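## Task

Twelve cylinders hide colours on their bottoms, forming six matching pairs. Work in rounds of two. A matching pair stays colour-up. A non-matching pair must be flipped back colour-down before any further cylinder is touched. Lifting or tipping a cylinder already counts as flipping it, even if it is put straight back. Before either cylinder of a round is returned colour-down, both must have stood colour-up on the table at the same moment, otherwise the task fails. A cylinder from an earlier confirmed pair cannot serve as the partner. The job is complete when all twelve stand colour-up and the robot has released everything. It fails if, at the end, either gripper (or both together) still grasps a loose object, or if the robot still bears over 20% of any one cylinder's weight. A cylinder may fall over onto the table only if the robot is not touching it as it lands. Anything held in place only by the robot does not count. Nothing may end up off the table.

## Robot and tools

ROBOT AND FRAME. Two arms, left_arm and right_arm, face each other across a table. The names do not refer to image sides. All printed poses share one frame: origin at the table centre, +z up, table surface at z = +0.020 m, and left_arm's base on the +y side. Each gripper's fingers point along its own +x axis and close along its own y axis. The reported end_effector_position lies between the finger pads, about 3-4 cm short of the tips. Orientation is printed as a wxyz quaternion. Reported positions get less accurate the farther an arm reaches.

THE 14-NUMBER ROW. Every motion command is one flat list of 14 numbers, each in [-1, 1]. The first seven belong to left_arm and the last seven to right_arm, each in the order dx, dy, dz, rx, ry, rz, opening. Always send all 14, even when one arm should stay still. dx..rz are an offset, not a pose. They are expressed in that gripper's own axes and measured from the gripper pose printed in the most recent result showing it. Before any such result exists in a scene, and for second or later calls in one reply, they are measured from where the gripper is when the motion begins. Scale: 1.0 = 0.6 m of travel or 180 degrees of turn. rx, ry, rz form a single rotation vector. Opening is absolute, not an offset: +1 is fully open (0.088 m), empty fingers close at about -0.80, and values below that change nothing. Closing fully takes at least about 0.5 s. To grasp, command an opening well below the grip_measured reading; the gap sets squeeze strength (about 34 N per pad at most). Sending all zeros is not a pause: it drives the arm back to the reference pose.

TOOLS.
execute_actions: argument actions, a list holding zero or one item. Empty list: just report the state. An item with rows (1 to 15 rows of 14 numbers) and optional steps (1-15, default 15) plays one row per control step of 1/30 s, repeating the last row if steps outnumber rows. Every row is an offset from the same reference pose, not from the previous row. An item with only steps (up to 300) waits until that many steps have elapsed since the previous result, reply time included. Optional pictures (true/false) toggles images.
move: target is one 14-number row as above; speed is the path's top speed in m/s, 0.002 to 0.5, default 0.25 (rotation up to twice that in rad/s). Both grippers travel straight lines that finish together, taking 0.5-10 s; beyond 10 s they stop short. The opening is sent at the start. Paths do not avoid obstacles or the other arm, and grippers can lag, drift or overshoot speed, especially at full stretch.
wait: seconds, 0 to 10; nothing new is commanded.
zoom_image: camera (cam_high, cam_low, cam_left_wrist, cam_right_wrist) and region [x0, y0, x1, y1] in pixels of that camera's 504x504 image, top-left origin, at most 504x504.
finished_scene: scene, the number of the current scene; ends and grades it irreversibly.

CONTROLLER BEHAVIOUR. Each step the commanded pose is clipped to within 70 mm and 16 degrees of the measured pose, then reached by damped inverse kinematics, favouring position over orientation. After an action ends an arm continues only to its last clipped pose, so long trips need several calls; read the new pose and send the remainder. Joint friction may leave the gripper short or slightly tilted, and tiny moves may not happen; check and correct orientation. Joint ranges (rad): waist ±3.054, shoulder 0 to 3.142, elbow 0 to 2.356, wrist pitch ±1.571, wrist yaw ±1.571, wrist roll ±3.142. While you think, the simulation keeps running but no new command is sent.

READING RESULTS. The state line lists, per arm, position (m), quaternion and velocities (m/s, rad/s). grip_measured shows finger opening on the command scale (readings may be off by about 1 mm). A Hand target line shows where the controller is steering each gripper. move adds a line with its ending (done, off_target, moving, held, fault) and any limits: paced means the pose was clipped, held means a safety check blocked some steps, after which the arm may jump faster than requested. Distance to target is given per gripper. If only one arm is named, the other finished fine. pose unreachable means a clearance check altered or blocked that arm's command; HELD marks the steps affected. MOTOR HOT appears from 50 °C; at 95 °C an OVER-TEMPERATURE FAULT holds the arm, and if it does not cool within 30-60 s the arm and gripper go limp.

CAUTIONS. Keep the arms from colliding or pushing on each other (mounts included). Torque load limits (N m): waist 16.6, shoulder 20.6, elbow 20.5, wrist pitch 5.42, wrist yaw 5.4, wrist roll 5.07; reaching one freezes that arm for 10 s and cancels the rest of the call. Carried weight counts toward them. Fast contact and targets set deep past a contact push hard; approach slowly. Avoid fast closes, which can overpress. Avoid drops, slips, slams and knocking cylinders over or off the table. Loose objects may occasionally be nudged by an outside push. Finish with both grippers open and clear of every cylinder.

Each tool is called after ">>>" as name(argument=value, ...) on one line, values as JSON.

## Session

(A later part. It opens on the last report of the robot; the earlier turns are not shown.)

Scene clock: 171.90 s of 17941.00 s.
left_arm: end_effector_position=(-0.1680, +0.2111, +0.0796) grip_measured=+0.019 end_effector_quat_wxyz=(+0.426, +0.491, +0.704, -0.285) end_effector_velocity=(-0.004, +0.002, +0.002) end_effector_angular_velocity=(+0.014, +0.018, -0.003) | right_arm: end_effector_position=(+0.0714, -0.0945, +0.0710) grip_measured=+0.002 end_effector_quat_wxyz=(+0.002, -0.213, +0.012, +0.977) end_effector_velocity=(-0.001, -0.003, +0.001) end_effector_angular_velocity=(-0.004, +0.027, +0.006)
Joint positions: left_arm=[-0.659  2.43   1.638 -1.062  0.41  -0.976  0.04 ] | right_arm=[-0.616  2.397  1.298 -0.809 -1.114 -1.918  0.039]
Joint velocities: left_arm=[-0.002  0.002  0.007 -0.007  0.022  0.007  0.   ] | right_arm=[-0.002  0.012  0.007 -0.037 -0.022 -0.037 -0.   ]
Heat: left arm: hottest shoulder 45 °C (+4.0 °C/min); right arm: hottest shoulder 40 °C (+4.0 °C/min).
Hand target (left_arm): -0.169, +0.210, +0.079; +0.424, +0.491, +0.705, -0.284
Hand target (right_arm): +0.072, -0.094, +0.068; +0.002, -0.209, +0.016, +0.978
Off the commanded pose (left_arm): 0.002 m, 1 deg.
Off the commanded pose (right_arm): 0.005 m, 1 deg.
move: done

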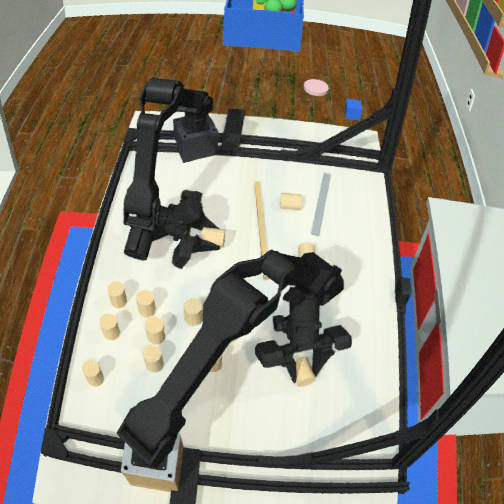

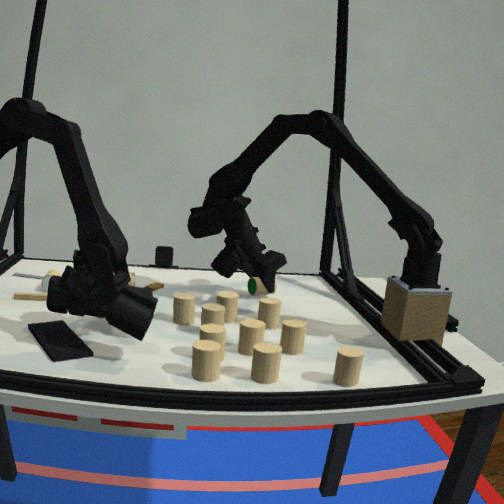

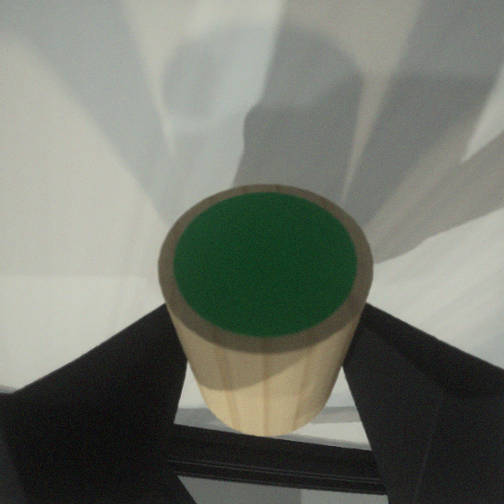

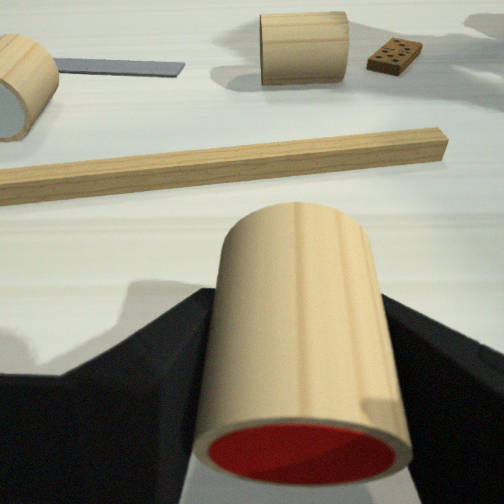

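>>> move(target=[0.021,0,0.011,0,0,0,-0.3,0.015,0,-0.032,-0.006,0,-0.003,-0.3], speed=0.04)

>>> execute_actions(actions=[{"rows":[[0,0,0,0,0,0,0.5,0,0,0,0,0,0,0.5]],"steps":6}], pictures=false)

>>> move(target=[-0.018,0,-0.009,0,0,0,0.5,-0.016,0,0.033,0,0,0,0.5], speed=0.15)

>>> move(target=[0.051,-0.005,-0.011,0,-0.5,0,0.5,0.038,-0.004,0.011,0,0.5,0,0.5], speed=0.5)

Scene clock: 181.03 s of 17941.00 s.
left_arm: end_effector_position=(-0.1696, +0.2091, +0.0722) grip_measured=+0.012 end_effector_quat_wxyz=(+0.426, +0.488, +0.705, -0.290) end_effector_velocity=(-0.000, -0.001, -0.000) end_effector_angular_velocity=(-0.011, +0.002, -0.011) | right_arm: end_effector_position=(+0.0720, -0.0914, +0.0557) grip_measured=+0.002 end_effector_quat_wxyz=(+0.006, -0.215, -0.006, +0.977) end_effector_velocity=(-0.000, +0.002, +0.003) end_effector_angular_velocity=(+0.031, +0.019, +0.000)
Joint positions: left_arm=[-0.659  2.445  1.635 -1.033  0.411 -0.976  0.04 ] | right_arm=[-0.616  2.435  1.294 -0.732 -1.116 -1.92   0.039]
Joint velocities: left_arm=[-0.002 -0.002 -0.002  0.007 -0.007  0.007 -0.   ] | right_arm=[-0.002 -0.002 -0.002  0.007 -0.022 -0.022 -0.   ]
Heat: left arm: hottest shoulder 45 °C (+3.0 °C/min); right arm: hottest shoulder 39 °C (+3.0 °C/min).
Hand target (left_arm): -0.168, +0.211, +0.065; +0.427, +0.491, +0.704, -0.285
Hand target (right_arm): +0.071, -0.095, +0.050; +0.004, -0.213, +0.002, +0.977
Off the commanded pose (left_arm): 0.007 m, 1 deg.
Off the commanded pose (right_arm): 0.007 m, 1 deg.
move: done

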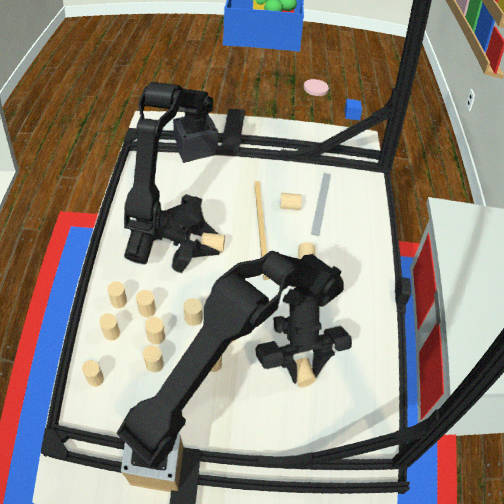

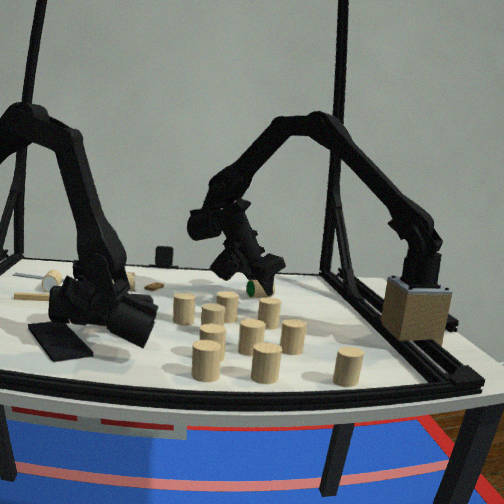

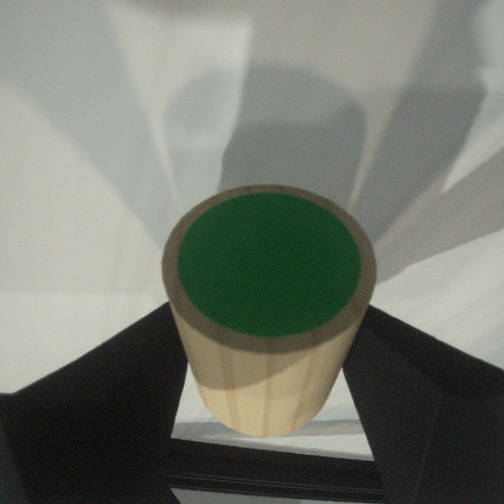

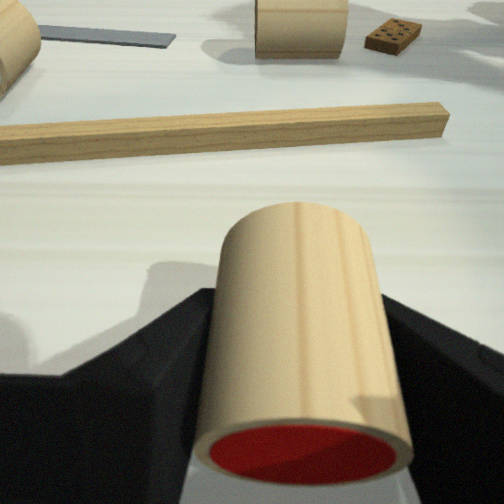

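Scene clock: 181.23 s of 17941.00 s.
left_arm: end_effector_position=(-0.1699, +0.2087, +0.0720) grip_measured=+0.393 end_effector_quat_wxyz=(+0.426, +0.488, +0.705, -0.291) end_effector_velocity=(+0.001, +0.001, +0.002) end_effector_angular_velocity=(-0.001, -0.010, +0.002) | right_arm: end_effector_position=(+0.0720, -0.0914, +0.0557) grip_measured=+0.392 end_effector_quat_wxyz=(+0.006, -0.215, -0.006, +0.977) end_effector_velocity=(+0.001, -0.002, -0.000) end_effector_angular_velocity=(-0.002, -0.006, +0.003)
Joint positions: left_arm=[-0.659  2.445  1.635 -1.031  0.411 -0.976  0.058] | right_arm=[-0.616  2.435  1.294 -0.732 -1.116 -1.92   0.058]
Joint velocities: left_arm=[-0.002 -0.007 -0.002 -0.007 -0.007 -0.007  0.175] | right_arm=[-0.002 -0.002 -0.002 -0.007  0.007 -0.007  0.175]
Heat: left arm: hottest shoulder 45 °C (+3.0 °C/min); right arm: hottest shoulder 39 °C (+3.0 °C/min).
Hand target (left_arm): -0.170, +0.209, +0.072; +0.426, +0.488, +0.705, -0.290
Hand target (right_arm): +0.072, -0.091, +0.056; +0.006, -0.215, -0.006, +0.977
Off the commanded pose (left_arm): 0.000 m, 0 deg.
Off the commanded pose (right_arm): 0.000 m, 0 deg.
Steps of this call (steps 1 to 6: all 6 steps of this action). Readings (end_effector_position):
1: left_arm (-0.1696, +0.2091, +0.0722) | right_arm (+0.0720, -0.0913, +0.0556)
2: left_arm (-0.1696, +0.2091, +0.0722) | right_arm (+0.0720, -0.0913, +0.0556)
4: left_arm (-0.1698, +0.2088, +0.0720) | right_arm (+0.0719, -0.0915, +0.0556)
6: the state above

Scene clock: 182.43 s of 17941.00 s.
left_arm: end_effector_position=(-0.1671, +0.2122, +0.0772) grip_measured=+0.500 end_effector_quat_wxyz=(+0.426, +0.493, +0.704, -0.282) end_effector_velocity=(-0.001, +0.002, +0.001) end_effector_angular_velocity=(-0.001, -0.010, -0.003) | right_arm: end_effector_position=(+0.0718, -0.0921, +0.0723) grip_measured=+0.500 end_effector_quat_wxyz=(+0.004, -0.214, -0.001, +0.977) end_effector_velocity=(-0.001, -0.002, +0.004) end_effector_angular_velocity=(-0.012, +0.024, -0.006)
Joint positions: left_arm=[-0.659  2.435  1.635 -1.061  0.411 -0.976  0.063] | right_arm=[-0.616  2.389  1.294 -0.789 -1.116 -1.92   0.063]
Joint velocities: left_arm=[-0.007 -0.002  0.002 -0.007 -0.007 -0.007 -0.   ] | right_arm=[-0.002 -0.002 -0.002 -0.022 -0.022 -0.007 -0.   ]
Heat: left arm: hottest shoulder 45 °C (+3.0 °C/min); right arm: hottest shoulder 39 °C (+3.0 °C/min).
Hand target (left_arm): -0.170, +0.209, +0.084; +0.426, +0.488, +0.705, -0.291
Hand target (right_arm): +0.072, -0.092, +0.078; +0.006, -0.215, -0.006, +0.977
Off the commanded pose (left_arm): 0.008 m, 1 deg.
Off the commanded pose (right_arm): 0.005 m, 1 deg.
move: done

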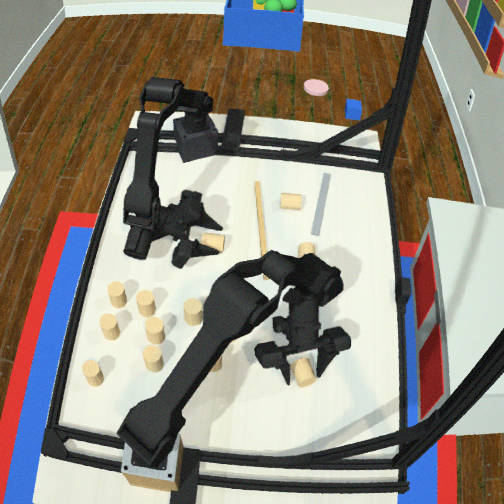

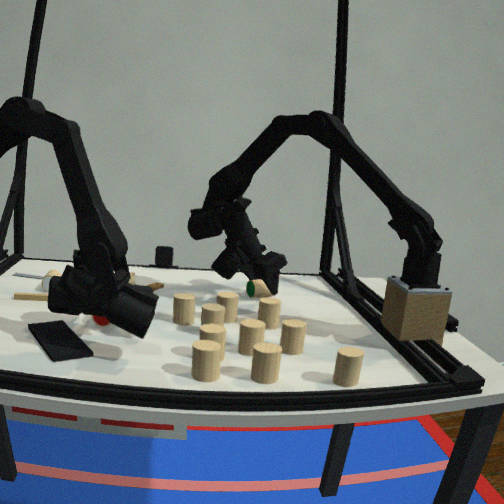

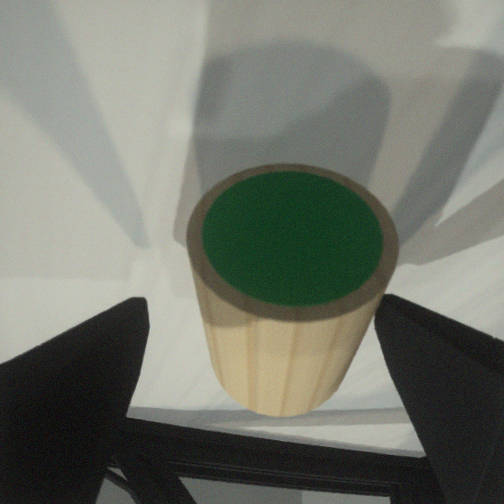

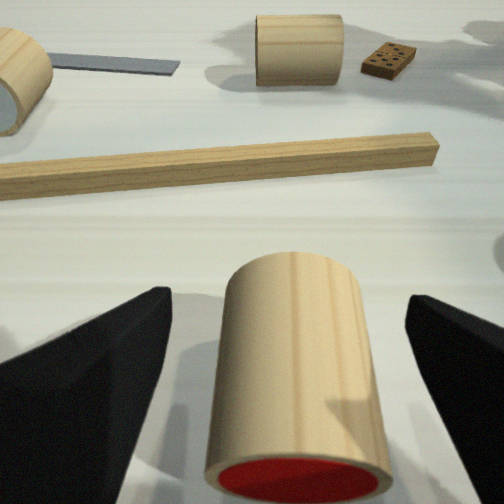

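Scene clock: 184.60 s of 17941.00 s.
left_arm: end_effector_position=(-0.1764, +0.2327, +0.0537) grip_measured=+0.500 end_effector_quat_wxyz=(+0.797, +0.151, +0.202, -0.549) end_effector_velocity=(+0.002, -0.003, +0.005) end_effector_angular_velocity=(-0.036, -0.010, +0.010) | right_arm: end_effector_position=(+0.0472, -0.0911, +0.0715) grip_measured=+0.500 end_effector_quat_wxyz=(+0.007, -0.838, +0.001, +0.545) end_effector_velocity=(+0.002, +0.000, +0.003) end_effector_angular_velocity=(-0.011, -0.012, +0.006)
Joint positions: left_arm=[-1.233  2.447  1.215 -0.414 -1.059 -1.635  0.063] | right_arm=[-0.02   2.272  1.464 -0.943  0.379 -1.087  0.064]
Joint velocities: left_arm=[ 0.002  0.002  0.007 -0.022 -0.037 -0.022  0.   ] | right_arm=[-0.002  0.002  0.012 -0.022  0.007 -0.007 -0.   ]
Heat: left arm: hottest shoulder 45 °C (+3.0 °C/min); right arm: hottest shoulder 39 °C (+3.0 °C/min).
Hand target (left_arm): -0.177, +0.232, +0.053; +0.798, +0.150, +0.200, -0.548
Hand target (right_arm): +0.047, -0.091, +0.068; -0.004, +0.841, -0.003, -0.542
Off the commanded pose (left_arm): 0.002 m, 1 deg.
Off the commanded pose (right_arm): 0.003 m, 1 deg.
move: done

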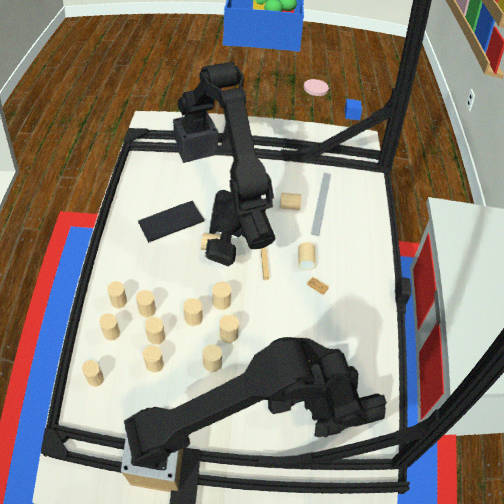

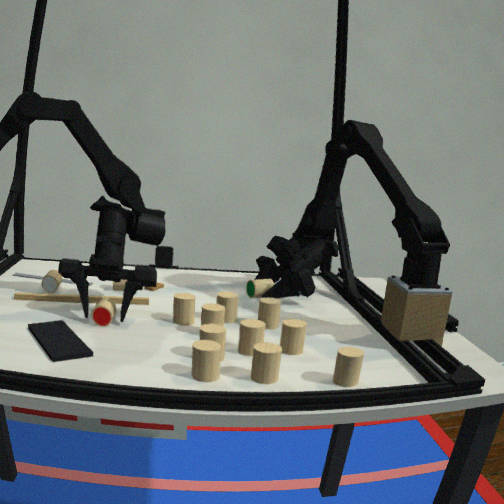

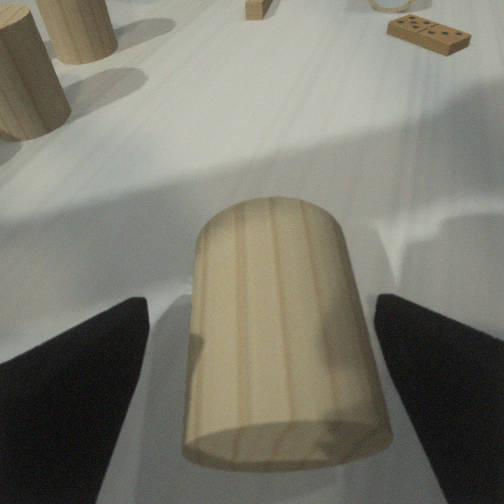

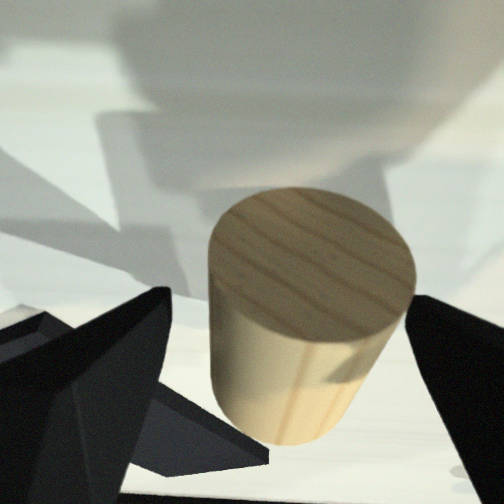

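>>> execute_actions(actions=[{"rows":[[0,0,0,0,0,0,-0.3,0,0,0,0,0,0,-0.3]],"steps":8}], pictures=false)

>>> move(target=[-0.038,0,0.068,0,0,0,-0.3,-0.056,0,-0.025,0,0,0,-0.3], speed=0.2)

>>> move(target=[0.318,0.04,0.169,0,0.495,0,-0.3,0.02,0.227,0.071,0,-0.505,0,-0.3], speed=0.5)

Scene clock: 196.60 s of 17941.00 s.
left_arm: end_effector_position=(-0.1766, +0.2326, +0.0540) grip_measured=+0.008 end_effector_quat_wxyz=(+0.797, +0.150, +0.201, -0.549) end_effector_velocity=(+0.001, +0.002, -0.000) end_effector_angular_velocity=(+0.007, +0.001, +0.002) | right_arm: end_effector_position=(+0.0473, -0.0914, +0.0711) grip_measured=+0.004 end_effector_quat_wxyz=(+0.006, -0.839, +0.002, +0.545) end_effector_velocity=(+0.003, -0.001, +0.001) end_effector_angular_velocity=(-0.001, -0.010, -0.008)
Joint positions: left_arm=[-1.233  2.448  1.216 -0.415 -1.062 -1.636  0.039] | right_arm=[-0.019  2.274  1.465 -0.944  0.379 -1.086  0.039]
Joint velocities: left_arm=[-0.002 -0.002 -0.002 -0.007  0.007 -0.007 -0.   ] | right_arm=[-0.002 -0.002 -0.002 -0.007  0.007  0.007 -0.001]
Heat: left arm: hottest shoulder 45 °C (+1.0 °C/min); right arm: hottest shoulder 39 °C (+2.0 °C/min).
Hand target (left_arm): -0.177, +0.233, +0.054; +0.797, +0.151, +0.202, -0.549
Hand target (right_arm): +0.047, -0.091, +0.071; -0.007, +0.838, -0.001, -0.545
Off the commanded pose (left_arm): 0.000 m, 0 deg.
Off the commanded pose (right_arm): 0.001 m, 0 deg.
Steps of this call (steps 1 to 90: nothing new was sent; then 8.73 s passed at rest; steps 91 to 98: all 8 steps of this action). Readings (end_effector_position):
91: left_arm (-0.1765, +0.2326, +0.0537) | right_arm (+0.0473, -0.0913, +0.0710)
92: left_arm (-0.1765, +0.2326, +0.0537) | right_arm (+0.0473, -0.0913, +0.0710)
94: left_arm (-0.1765, +0.2326, +0.0538) | right_arm (+0.0473, -0.0913, +0.0710)
98: the state above

Scene clock: 197.63 s of 17941.00 s.
left_arm: end_effector_position=(-0.1768, +0.2325, +0.0962) grip_measured=+0.008 end_effector_quat_wxyz=(+0.798, +0.154, +0.199, -0.548) end_effector_velocity=(+0.001, +0.001, +0.001) end_effector_angular_velocity=(-0.007, -0.003, +0.000) | right_arm: end_effector_position=(+0.0493, -0.0955, +0.0999) grip_measured=+0.004 end_effector_quat_wxyz=(-0.003, -0.842, +0.008, +0.540) end_effector_velocity=(-0.001, +0.003, +0.002) end_effector_angular_velocity=(+0.003, +0.014, +0.016)
Joint positions: left_arm=[-1.233  2.322  1.211 -0.545 -1.061 -1.636  0.039] | right_arm=[-0.019  2.222  1.501 -1.057  0.379 -1.086  0.039]
Joint velocities: left_arm=[-0.002 -0.002 -0.002 -0.007 -0.007 -0.007 -0.   ] | right_arm=[-0.002 -0.007  0.002  0.007 -0.007 -0.022 -0.   ]
Heat: left arm: hottest shoulder 45 °C (+1.0 °C/min); right arm: hottest shoulder 39 °C (+2.0 °C/min).
Hand target (left_arm): -0.178, +0.232, +0.101; +0.797, +0.150, +0.201, -0.549
Hand target (right_arm): +0.047, -0.092, +0.108; -0.006, +0.839, -0.002, -0.545
Off the commanded pose (left_arm): 0.005 m, 1 deg.
Off the commanded pose (right_arm): 0.009 m, 1 deg.
move: off_target (right_arm)

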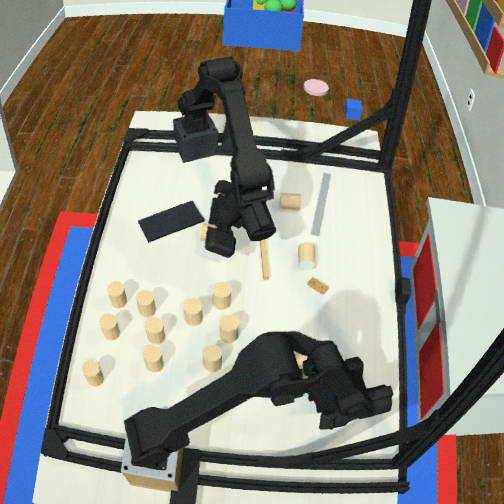

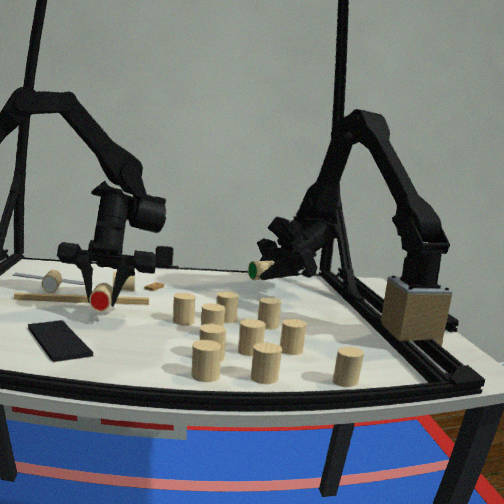

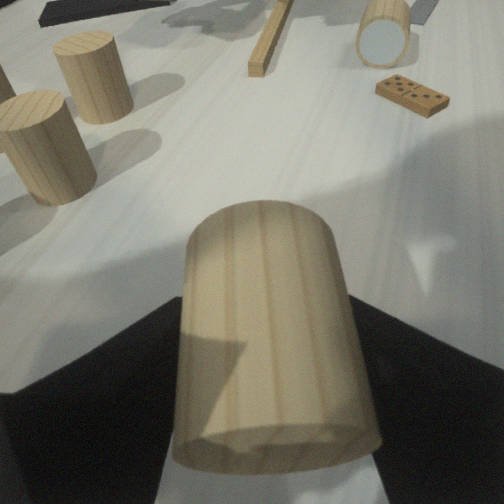

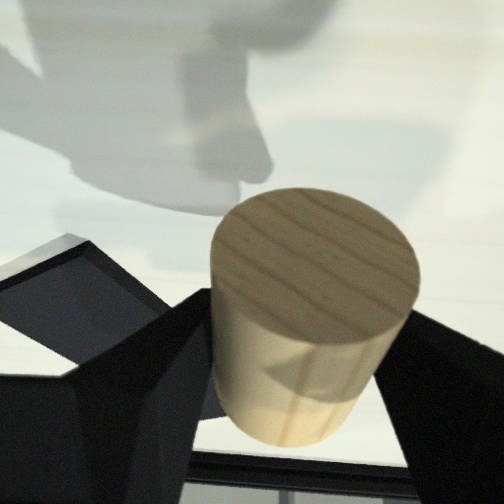

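Scene clock: 199.83 s of 17941.00 s.
left_arm: end_effector_position=(-0.0740, +0.0386, +0.0958) grip_measured=+0.009 end_effector_quat_wxyz=(+0.466, +0.427, +0.696, -0.341) end_effector_velocity=(+0.002, +0.006, -0.003) end_effector_angular_velocity=(+0.034, -0.005, +0.011) | right_arm: end_effector_position=(+0.0162, -0.2289, +0.0758) grip_measured=+0.003 end_effector_quat_wxyz=(+0.002, -0.211, +0.003, +0.978) end_effector_velocity=(+0.000, -0.004, -0.001) end_effector_angular_velocity=(-0.002, +0.007, +0.007)
Joint positions: left_arm=[-0.31   2.739  2.352 -1.393  0.281 -0.692  0.039] | right_arm=[-0.464  2.039  0.545 -0.087 -1.146 -1.578  0.039]
Joint velocities: left_arm=[ 0.002  0.007 -0.002 -0.022  0.007 -0.007 -0.   ] | right_arm=[-0.002  0.007 -0.007 -0.007 -0.007 -0.022 -0.   ]
Heat: left arm: hottest shoulder 45 °C (+1.0 °C/min); right arm: hottest shoulder 39 °C (+2.0 °C/min).
Hand target (left_arm): -0.076, +0.038, +0.095; +0.464, +0.428, +0.696, -0.342
Hand target (right_arm): +0.016, -0.231, +0.074; +0.001, -0.207, +0.008, +0.978
Off the commanded pose (left_arm): 0.005 m, 11 deg.
Off the commanded pose (right_arm): 0.004 m, 1 deg.
joint sent to its limit (left arm) — the command would take joint 3 (elbow) past its upper limit, so that joint was sent only as far as its limit.
move: off_target (left_arm)

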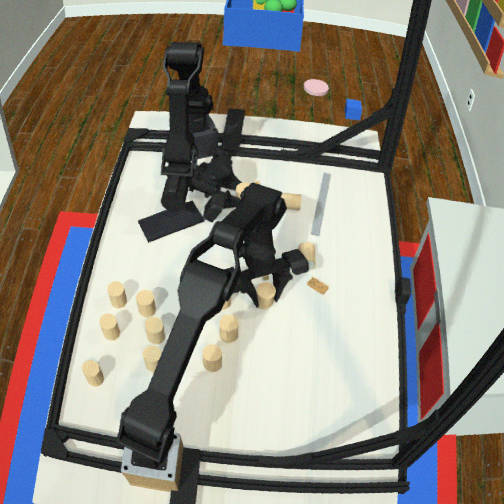

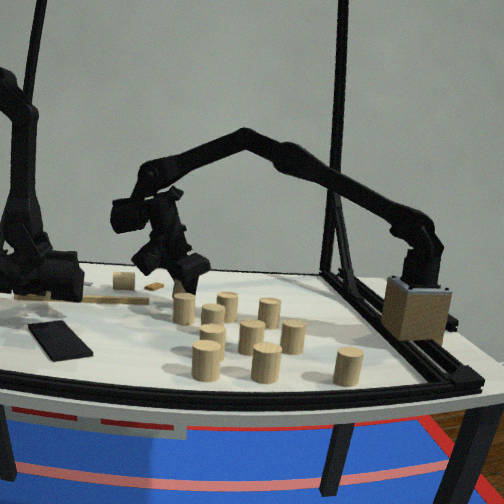

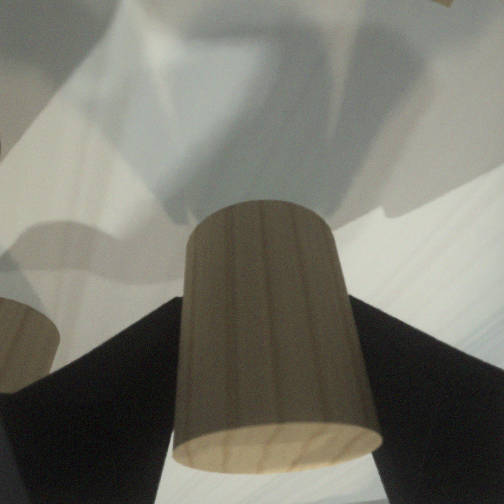

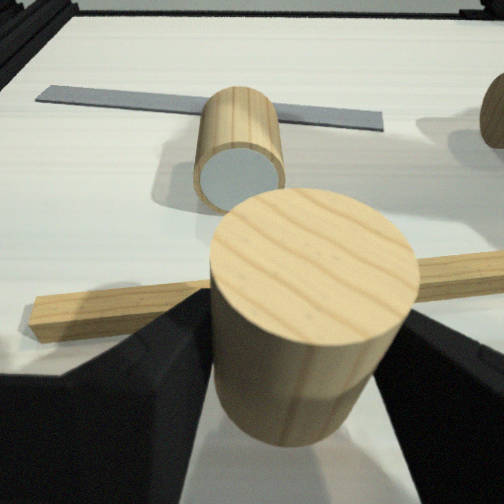

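>>> move(target=[0.033,0.028,-0.064,-0.041,0.0455,0.0086,-0.3,-0.003,0,-0.043,0,0,0,-0.3], speed=0.07)

>>> move(target=[0.026,0,0.014,0,0,0,-0.3,0,0,0,0,0,0,0.5], speed=0.04)

Scene clock: 212.80 s of 17941.00 s.
left_arm: end_effector_position=(-0.0743, +0.0848, +0.0821) grip_measured=+0.008 end_effector_quat_wxyz=(+0.446, +0.433, +0.741, -0.252) end_effector_velocity=(-0.002, -0.001, +0.004) end_effector_angular_velocity=(-0.004, +0.001, +0.019) | right_arm: end_effector_position=(+0.0279, -0.2293, +0.0555) grip_measured=+0.001 end_effector_quat_wxyz=(+0.002, -0.210, -0.001, +0.978) end_effector_velocity=(+0.000, +0.000, +0.001) end_effector_angular_velocity=(+0.013, +0.008, +0.006)
Joint positions: left_arm=[-0.32   2.679  2.13  -1.372  0.356 -0.79   0.039] | right_arm=[-0.518  2.156  0.583 -0.123 -1.143 -1.711  0.039]
Joint velocities: left_arm=[-0.002 -0.012 -0.007  0.007  0.007 -0.022 -0.   ] | right_arm=[-0.002  0.002  0.002 -0.007 -0.007 -0.022 -0.   ]
Heat: left arm: hottest shoulder 48 °C (+4.1 °C/min); right arm: hottest shoulder 37 °C (-1.0 °C/min).
Hand target (left_arm): -0.076, +0.084, +0.089; +0.446, +0.429, +0.742, -0.258
Hand target (right_arm): +0.029, -0.229, +0.053; +0.002, -0.211, +0.002, +0.978
Off the commanded pose (left_arm): 0.007 m, 1 deg.
Off the commanded pose (right_arm): 0.003 m, 0 deg.
move: done

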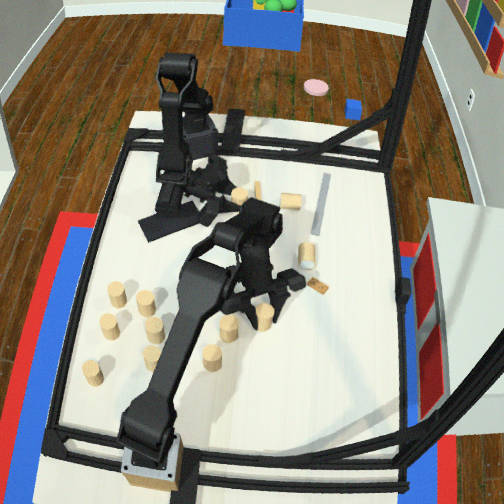

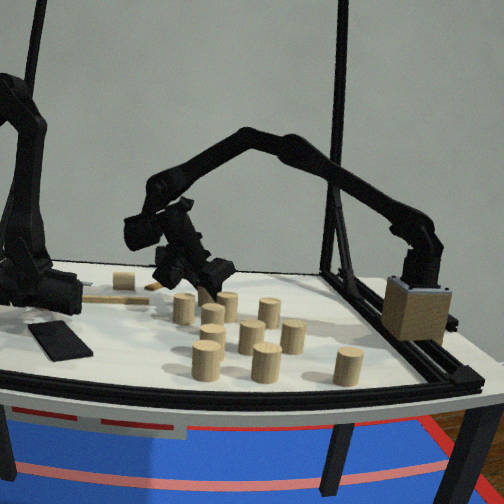

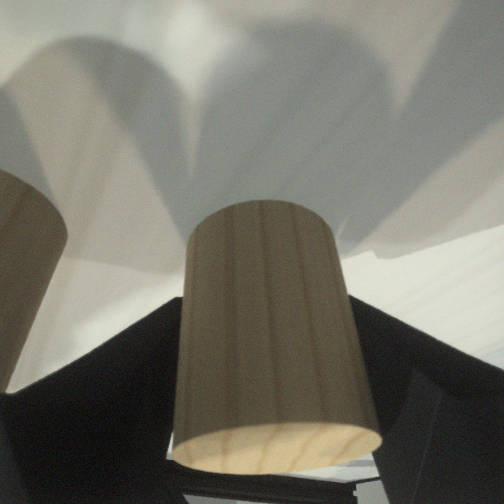

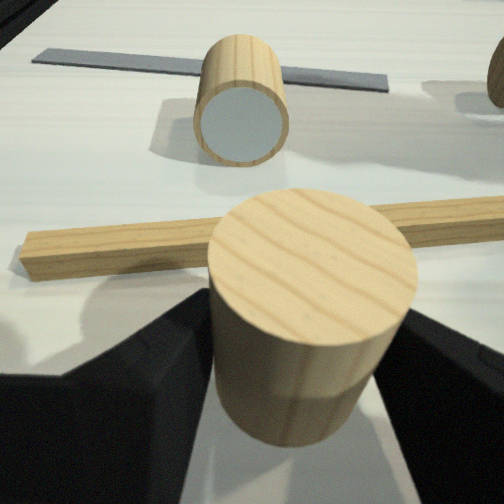

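Scene clock: 213.50 s of 17941.00 s.
left_arm: end_effector_position=(-0.0754, +0.0815, +0.0759) grip_measured=+0.008 end_effector_quat_wxyz=(+0.448, +0.428, +0.741, -0.260) end_effector_velocity=(-0.001, +0.002, +0.001) end_effector_angular_velocity=(+0.011, +0.001, +0.006) | right_arm: end_effector_position=(+0.0279, -0.2293, +0.0555) grip_measured=+0.499 end_effector_quat_wxyz=(+0.002, -0.210, -0.001, +0.978) end_effector_velocity=(-0.001, -0.002, +0.005) end_effector_angular_velocity=(-0.022, +0.023, -0.008)
Joint positions: left_arm=[-0.32   2.686  2.124 -1.341  0.357 -0.79   0.039] | right_arm=[-0.518  2.156  0.583 -0.123 -1.143 -1.711  0.063]
Joint velocities: left_arm=[-0.002 -0.002 -0.002 -0.007  0.007 -0.007  0.   ] | right_arm=[-0.002 -0.007 -0.002 -0.022 -0.022  0.007  0.   ]
Heat: left arm: hottest shoulder 48 °C (+4.0 °C/min); right arm: hottest shoulder 37 °C (-1.0 °C/min).
Hand target (left_arm): -0.074, +0.085, +0.065; +0.446, +0.433, +0.741, -0.252
Hand target (right_arm): +0.028, -0.229, +0.056; +0.002, -0.210, -0.001, +0.978
Off the commanded pose (left_arm): 0.012 m, 1 deg.
Off the commanded pose (right_arm): 0.000 m, 0 deg.
move: off_target (left_arm)

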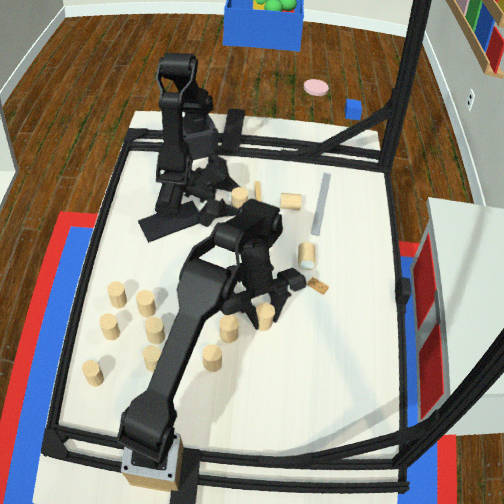

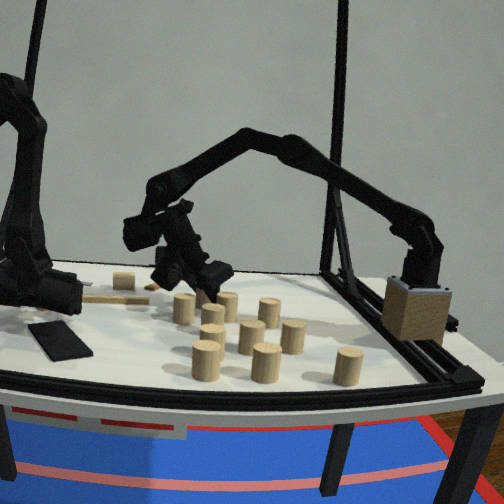

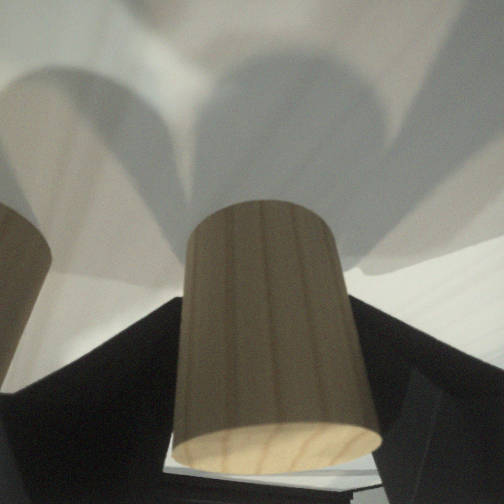

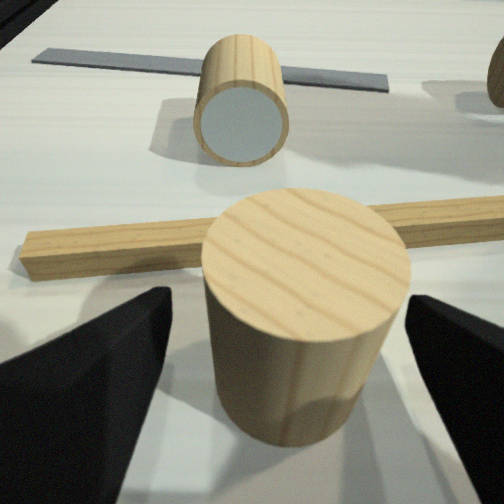

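>>> execute_actions(actions=[{"rows":[[0,0,0,0,0,0,0.25,0,0,0,0,0,0,0.5]],"steps":5}], pictures=false)

>>> move(target=[-0.09,0,-0.065,0,0,0,0.25,-0.05,0,0.11,0,0,0,0.5], speed=0.2)

Scene clock: 222.63 s of 17941.00 s.
left_arm: end_effector_position=(-0.0758, +0.0812, +0.0749) grip_measured=+0.156 end_effector_quat_wxyz=(+0.447, +0.427, +0.741, -0.261) end_effector_velocity=(+0.003, +0.004, -0.006) end_effector_angular_velocity=(+0.016, -0.030, -0.003) | right_arm: end_effector_position=(+0.0279, -0.2293, +0.0555) grip_measured=+0.500 end_effector_quat_wxyz=(+0.002, -0.210, -0.001, +0.978) end_effector_velocity=(-0.000, -0.002, +0.001) end_effector_angular_velocity=(+0.008, +0.008, +0.006)
Joint positions: left_arm=[-0.32   2.688  2.124 -1.337  0.36  -0.79   0.047] | right_arm=[-0.518  2.156  0.583 -0.123 -1.143 -1.711  0.064]
Joint velocities: left_arm=[-0.002  0.012 -0.002 -0.007 -0.022 -0.007  0.043] | right_arm=[-0.002  0.002 -0.002 -0.007 -0.007 -0.022 -0.   ]
Heat: left arm: hottest shoulder 47 °C (+3.0 °C/min); right arm: hottest shoulder 36 °C (-3.0 °C/min).
Hand target (left_arm): -0.075, +0.082, +0.076; +0.448, +0.428, +0.741, -0.260
Hand target (right_arm): +0.028, -0.229, +0.056; +0.002, -0.210, -0.001, +0.978
Off the commanded pose (left_arm): 0.001 m, 0 deg.
Off the commanded pose (right_arm): 0.000 m, 0 deg.
Steps of this call (steps 1 to 269: nothing new was sent; steps 270 to 274: all 5 steps of this action). Readings (end_effector_position):
270: left_arm (-0.0761, +0.0812, +0.0752) | right_arm (+0.0279, -0.2293, +0.0555)
271: left_arm (-0.0761, +0.0812, +0.0752) | right_arm (+0.0279, -0.2293, +0.0555)
273: left_arm (-0.0759, +0.0813, +0.0751) | right_arm (+0.0279, -0.2293, +0.0555)
274: the state above

Scene clock: 223.97 s of 17941.00 s.
left_arm: end_effector_position=(-0.0781, +0.0921, +0.1341) grip_measured=+0.250 end_effector_quat_wxyz=(+0.446, +0.433, +0.742, -0.252) end_effector_velocity=(-0.002, +0.008, +0.004) end_effector_angular_velocity=(+0.034, -0.007, +0.002) | right_arm: end_effector_position=(+0.0272, -0.2330, +0.1245) grip_measured=+0.500 end_effector_quat_wxyz=(+0.000, -0.210, +0.009, +0.978) end_effector_velocity=(-0.001, -0.002, +0.003) end_effector_angular_velocity=(+0.008, +0.008, +0.010)
Joint positions: left_arm=[-0.332  2.576  2.144 -1.484  0.362 -0.802  0.051] | right_arm=[-0.516  1.826  0.589 -0.473 -1.143 -1.704  0.064]
Joint velocities: left_arm=[-0.007 -0.002  0.002 -0.037  0.007 -0.007  0.   ] | right_arm=[ 0.002 -0.007  0.002 -0.022 -0.007 -0.022 -0.   ]
Heat: left arm: hottest shoulder 48 °C (+4.0 °C/min); right arm: hottest shoulder 36 °C (-3.0 °C/min).
Hand target (left_arm): -0.080, +0.090, +0.141; +0.447, +0.428, +0.742, -0.259
Hand target (right_arm): +0.027, -0.230, +0.128; +0.002, -0.210, -0.001, +0.978
Off the commanded pose (left_arm): 0.007 m, 1 deg.
Off the commanded pose (right_arm): 0.005 m, 1 deg.
move: done

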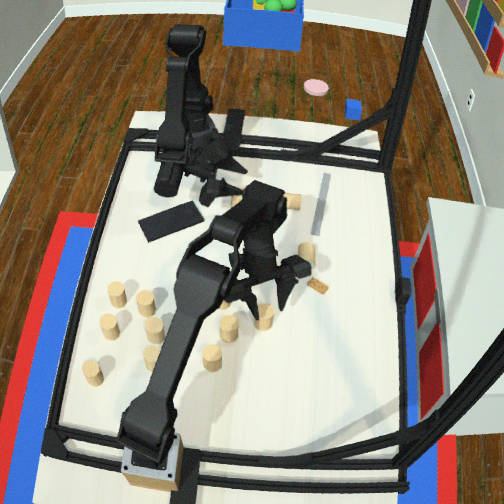

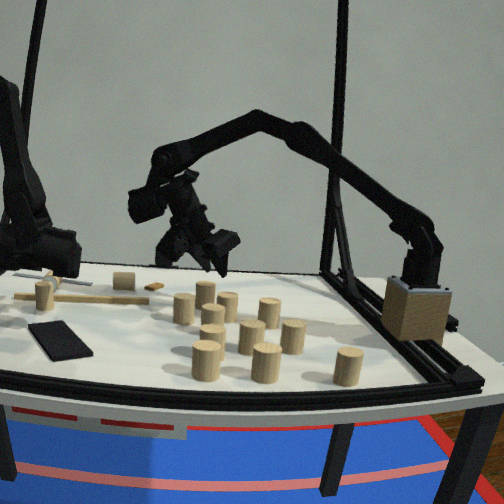

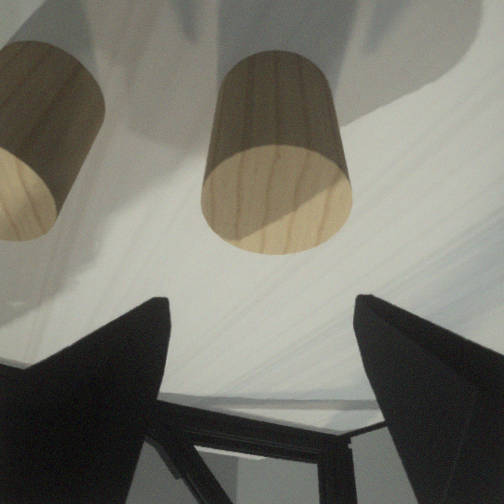

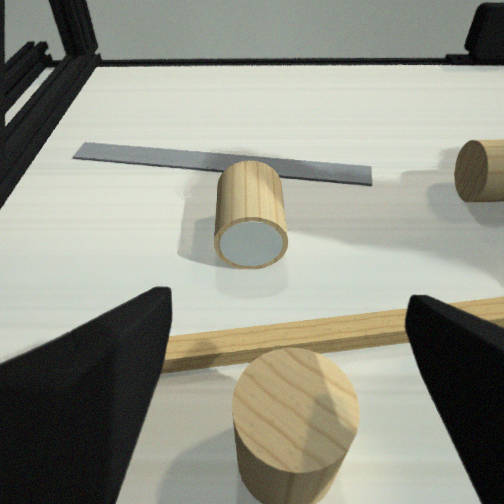

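>>> move(target=[0.03,0.235,-0.059,0.049,-0.012,0.0265,0.35,-0.337,-0.515,-0.14,0.215,0,-0.482,0.3], speed=0.45)

Scene clock: 244.23 s of 17941.00 s.
left_arm: end_effector_position=(+0.0233, +0.1955, +0.1350) grip_measured=+0.350 end_effector_quat_wxyz=(+0.434, +0.493, +0.694, -0.295) end_effector_velocity=(+0.001, +0.003, +0.001) end_effector_angular_velocity=(+0.007, -0.011, +0.001) | right_arm: end_effector_position=(+0.2463, +0.0735, +0.1320) grip_measured=+0.300 end_effector_quat_wxyz=(+0.719, -0.146, +0.152, +0.662) end_effector_velocity=(+0.001, +0.002, +0.002) end_effector_angular_velocity=(+0.002, -0.004, +0.007)
Joint positions: left_arm=[-0.191  2.119  1.333 -1.2    0.221 -0.505  0.056] | right_arm=[-0.67   2.206  1.05   0.729 -0.117 -0.062  0.054]
Joint velocities: left_arm=[-0.002 -0.007 -0.007 -0.007 -0.007 -0.007 -0.   ] | right_arm=[-0.002 -0.002  0.007 -0.007 -0.007 -0.007  0.   ]
Heat: left arm: hottest shoulder 52 °C (+7.0 °C/min); right arm: hottest shoulder 35 °C (-4.0 °C/min). Fold the left arm in close to its base before you think long.
Hand target (left_arm): +0.025, +0.196, +0.137; +0.436, +0.491, +0.692, -0.298
Hand target (right_arm): +0.246, +0.075, +0.127; +0.719, -0.147, +0.156, +0.661
Off the commanded pose (left_arm): 0.002 m, 0 deg.
Off the commanded pose (right_arm): 0.007 m, 1 deg.
MOTOR HOT: a motor of the left arm reached 50 °C. Now the hottest motor of the left arm, joint 2 (shoulder), reports 52 °C. The temperature limit of the motors' drives, at which the controller stops that arm, is 95 °C. To cool a motor, set the load down, stop pushing, or move to a pose that needs little force.
After step 90, 14.83 s passed at rest.
move: done

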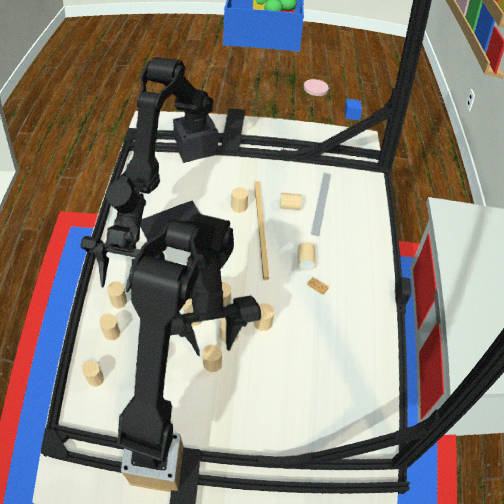

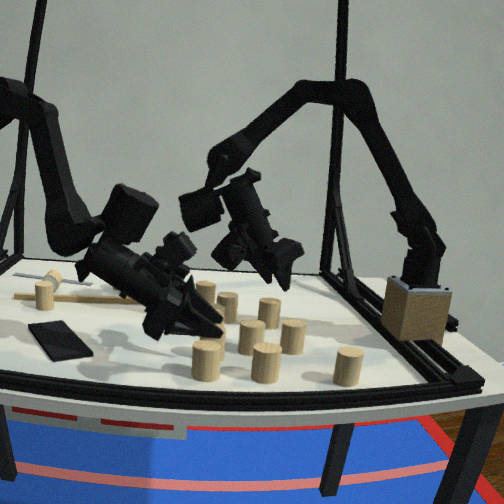

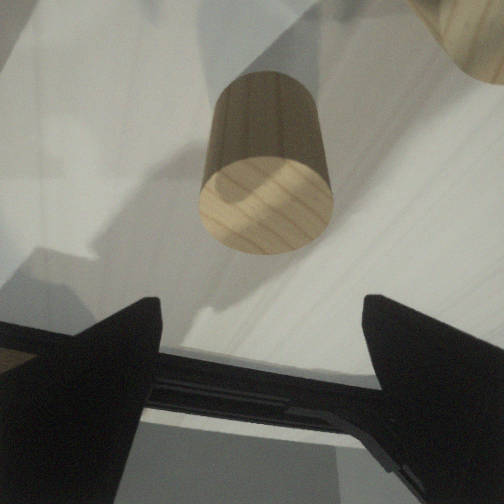

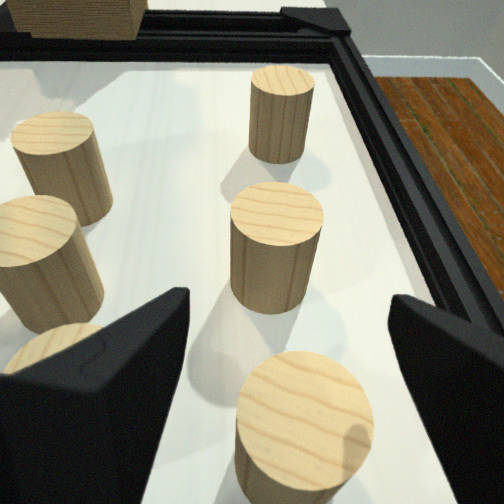

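>>> move(target=[0.108,-0.004,0.05,0,0,0,0.35,0.042,-0.008,-0.106,0,0,0,0.3], speed=0.1)

Scene clock: 253.20 s of 17941.00 s.
left_arm: end_effector_position=(+0.0225, +0.1948, +0.0658) grip_measured=+0.350 end_effector_quat_wxyz=(+0.436, +0.491, +0.693, -0.298) end_effector_velocity=(+0.001, +0.002, +0.001) end_effector_angular_velocity=(+0.007, -0.011, +0.001) | right_arm: end_effector_position=(+0.2508, +0.0689, +0.0684) grip_measured=+0.300 end_effector_quat_wxyz=(+0.720, -0.144, +0.151, +0.662) end_effector_velocity=(-0.002, +0.001, +0.001) end_effector_angular_velocity=(+0.000, +0.016, +0.015)
Joint positions: left_arm=[-0.194  2.274  1.266 -0.968  0.221 -0.508  0.056] | right_arm=[-0.683  2.415  1.051  0.939 -0.128 -0.066  0.054]
Joint velocities: left_arm=[-0.002 -0.002 -0.002 -0.007 -0.007 -0.007 -0.   ] | right_arm=[-0.002 -0.002  0.002 -0.007 -0.022  0.007 -0.   ]
Heat: left arm: hottest shoulder 51 °C (+6.0 °C/min); right arm: hottest shoulder 36 °C (-3.0 °C/min). Fold the left arm in close to its base before you think long.
Hand target (left_arm): +0.022, +0.197, +0.063; +0.434, +0.493, +0.694, -0.295
Hand target (right_arm): +0.252, +0.069, +0.064; +0.719, -0.146, +0.152, +0.662
Off the commanded pose (left_arm): 0.004 m, 1 deg.
Off the commanded pose (right_arm): 0.005 m, 0 deg.
MOTOR HOT: still on. Now the hottest motor of the left arm, joint 2 (shoulder), reports 51 °C; a drive's own limit is 95 °C.
After step 90, 4.87 s passed at rest.
move: done

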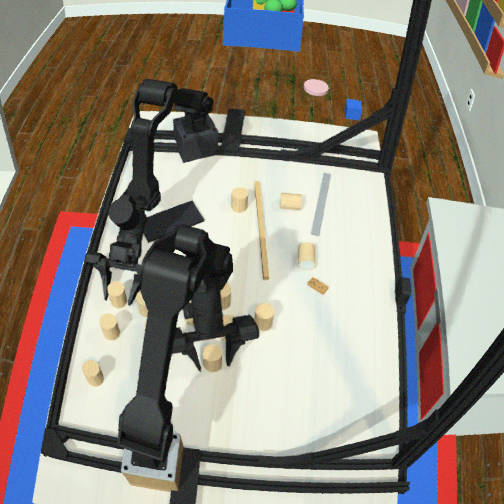

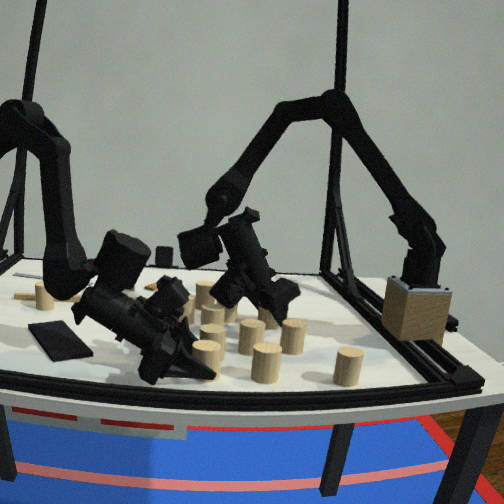

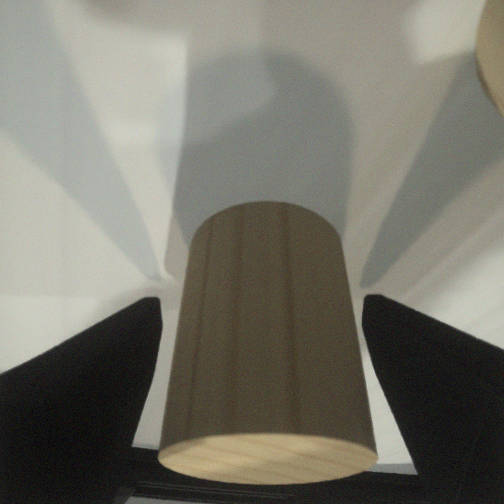

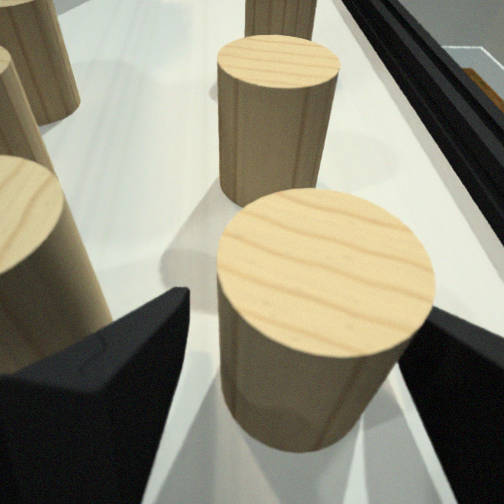

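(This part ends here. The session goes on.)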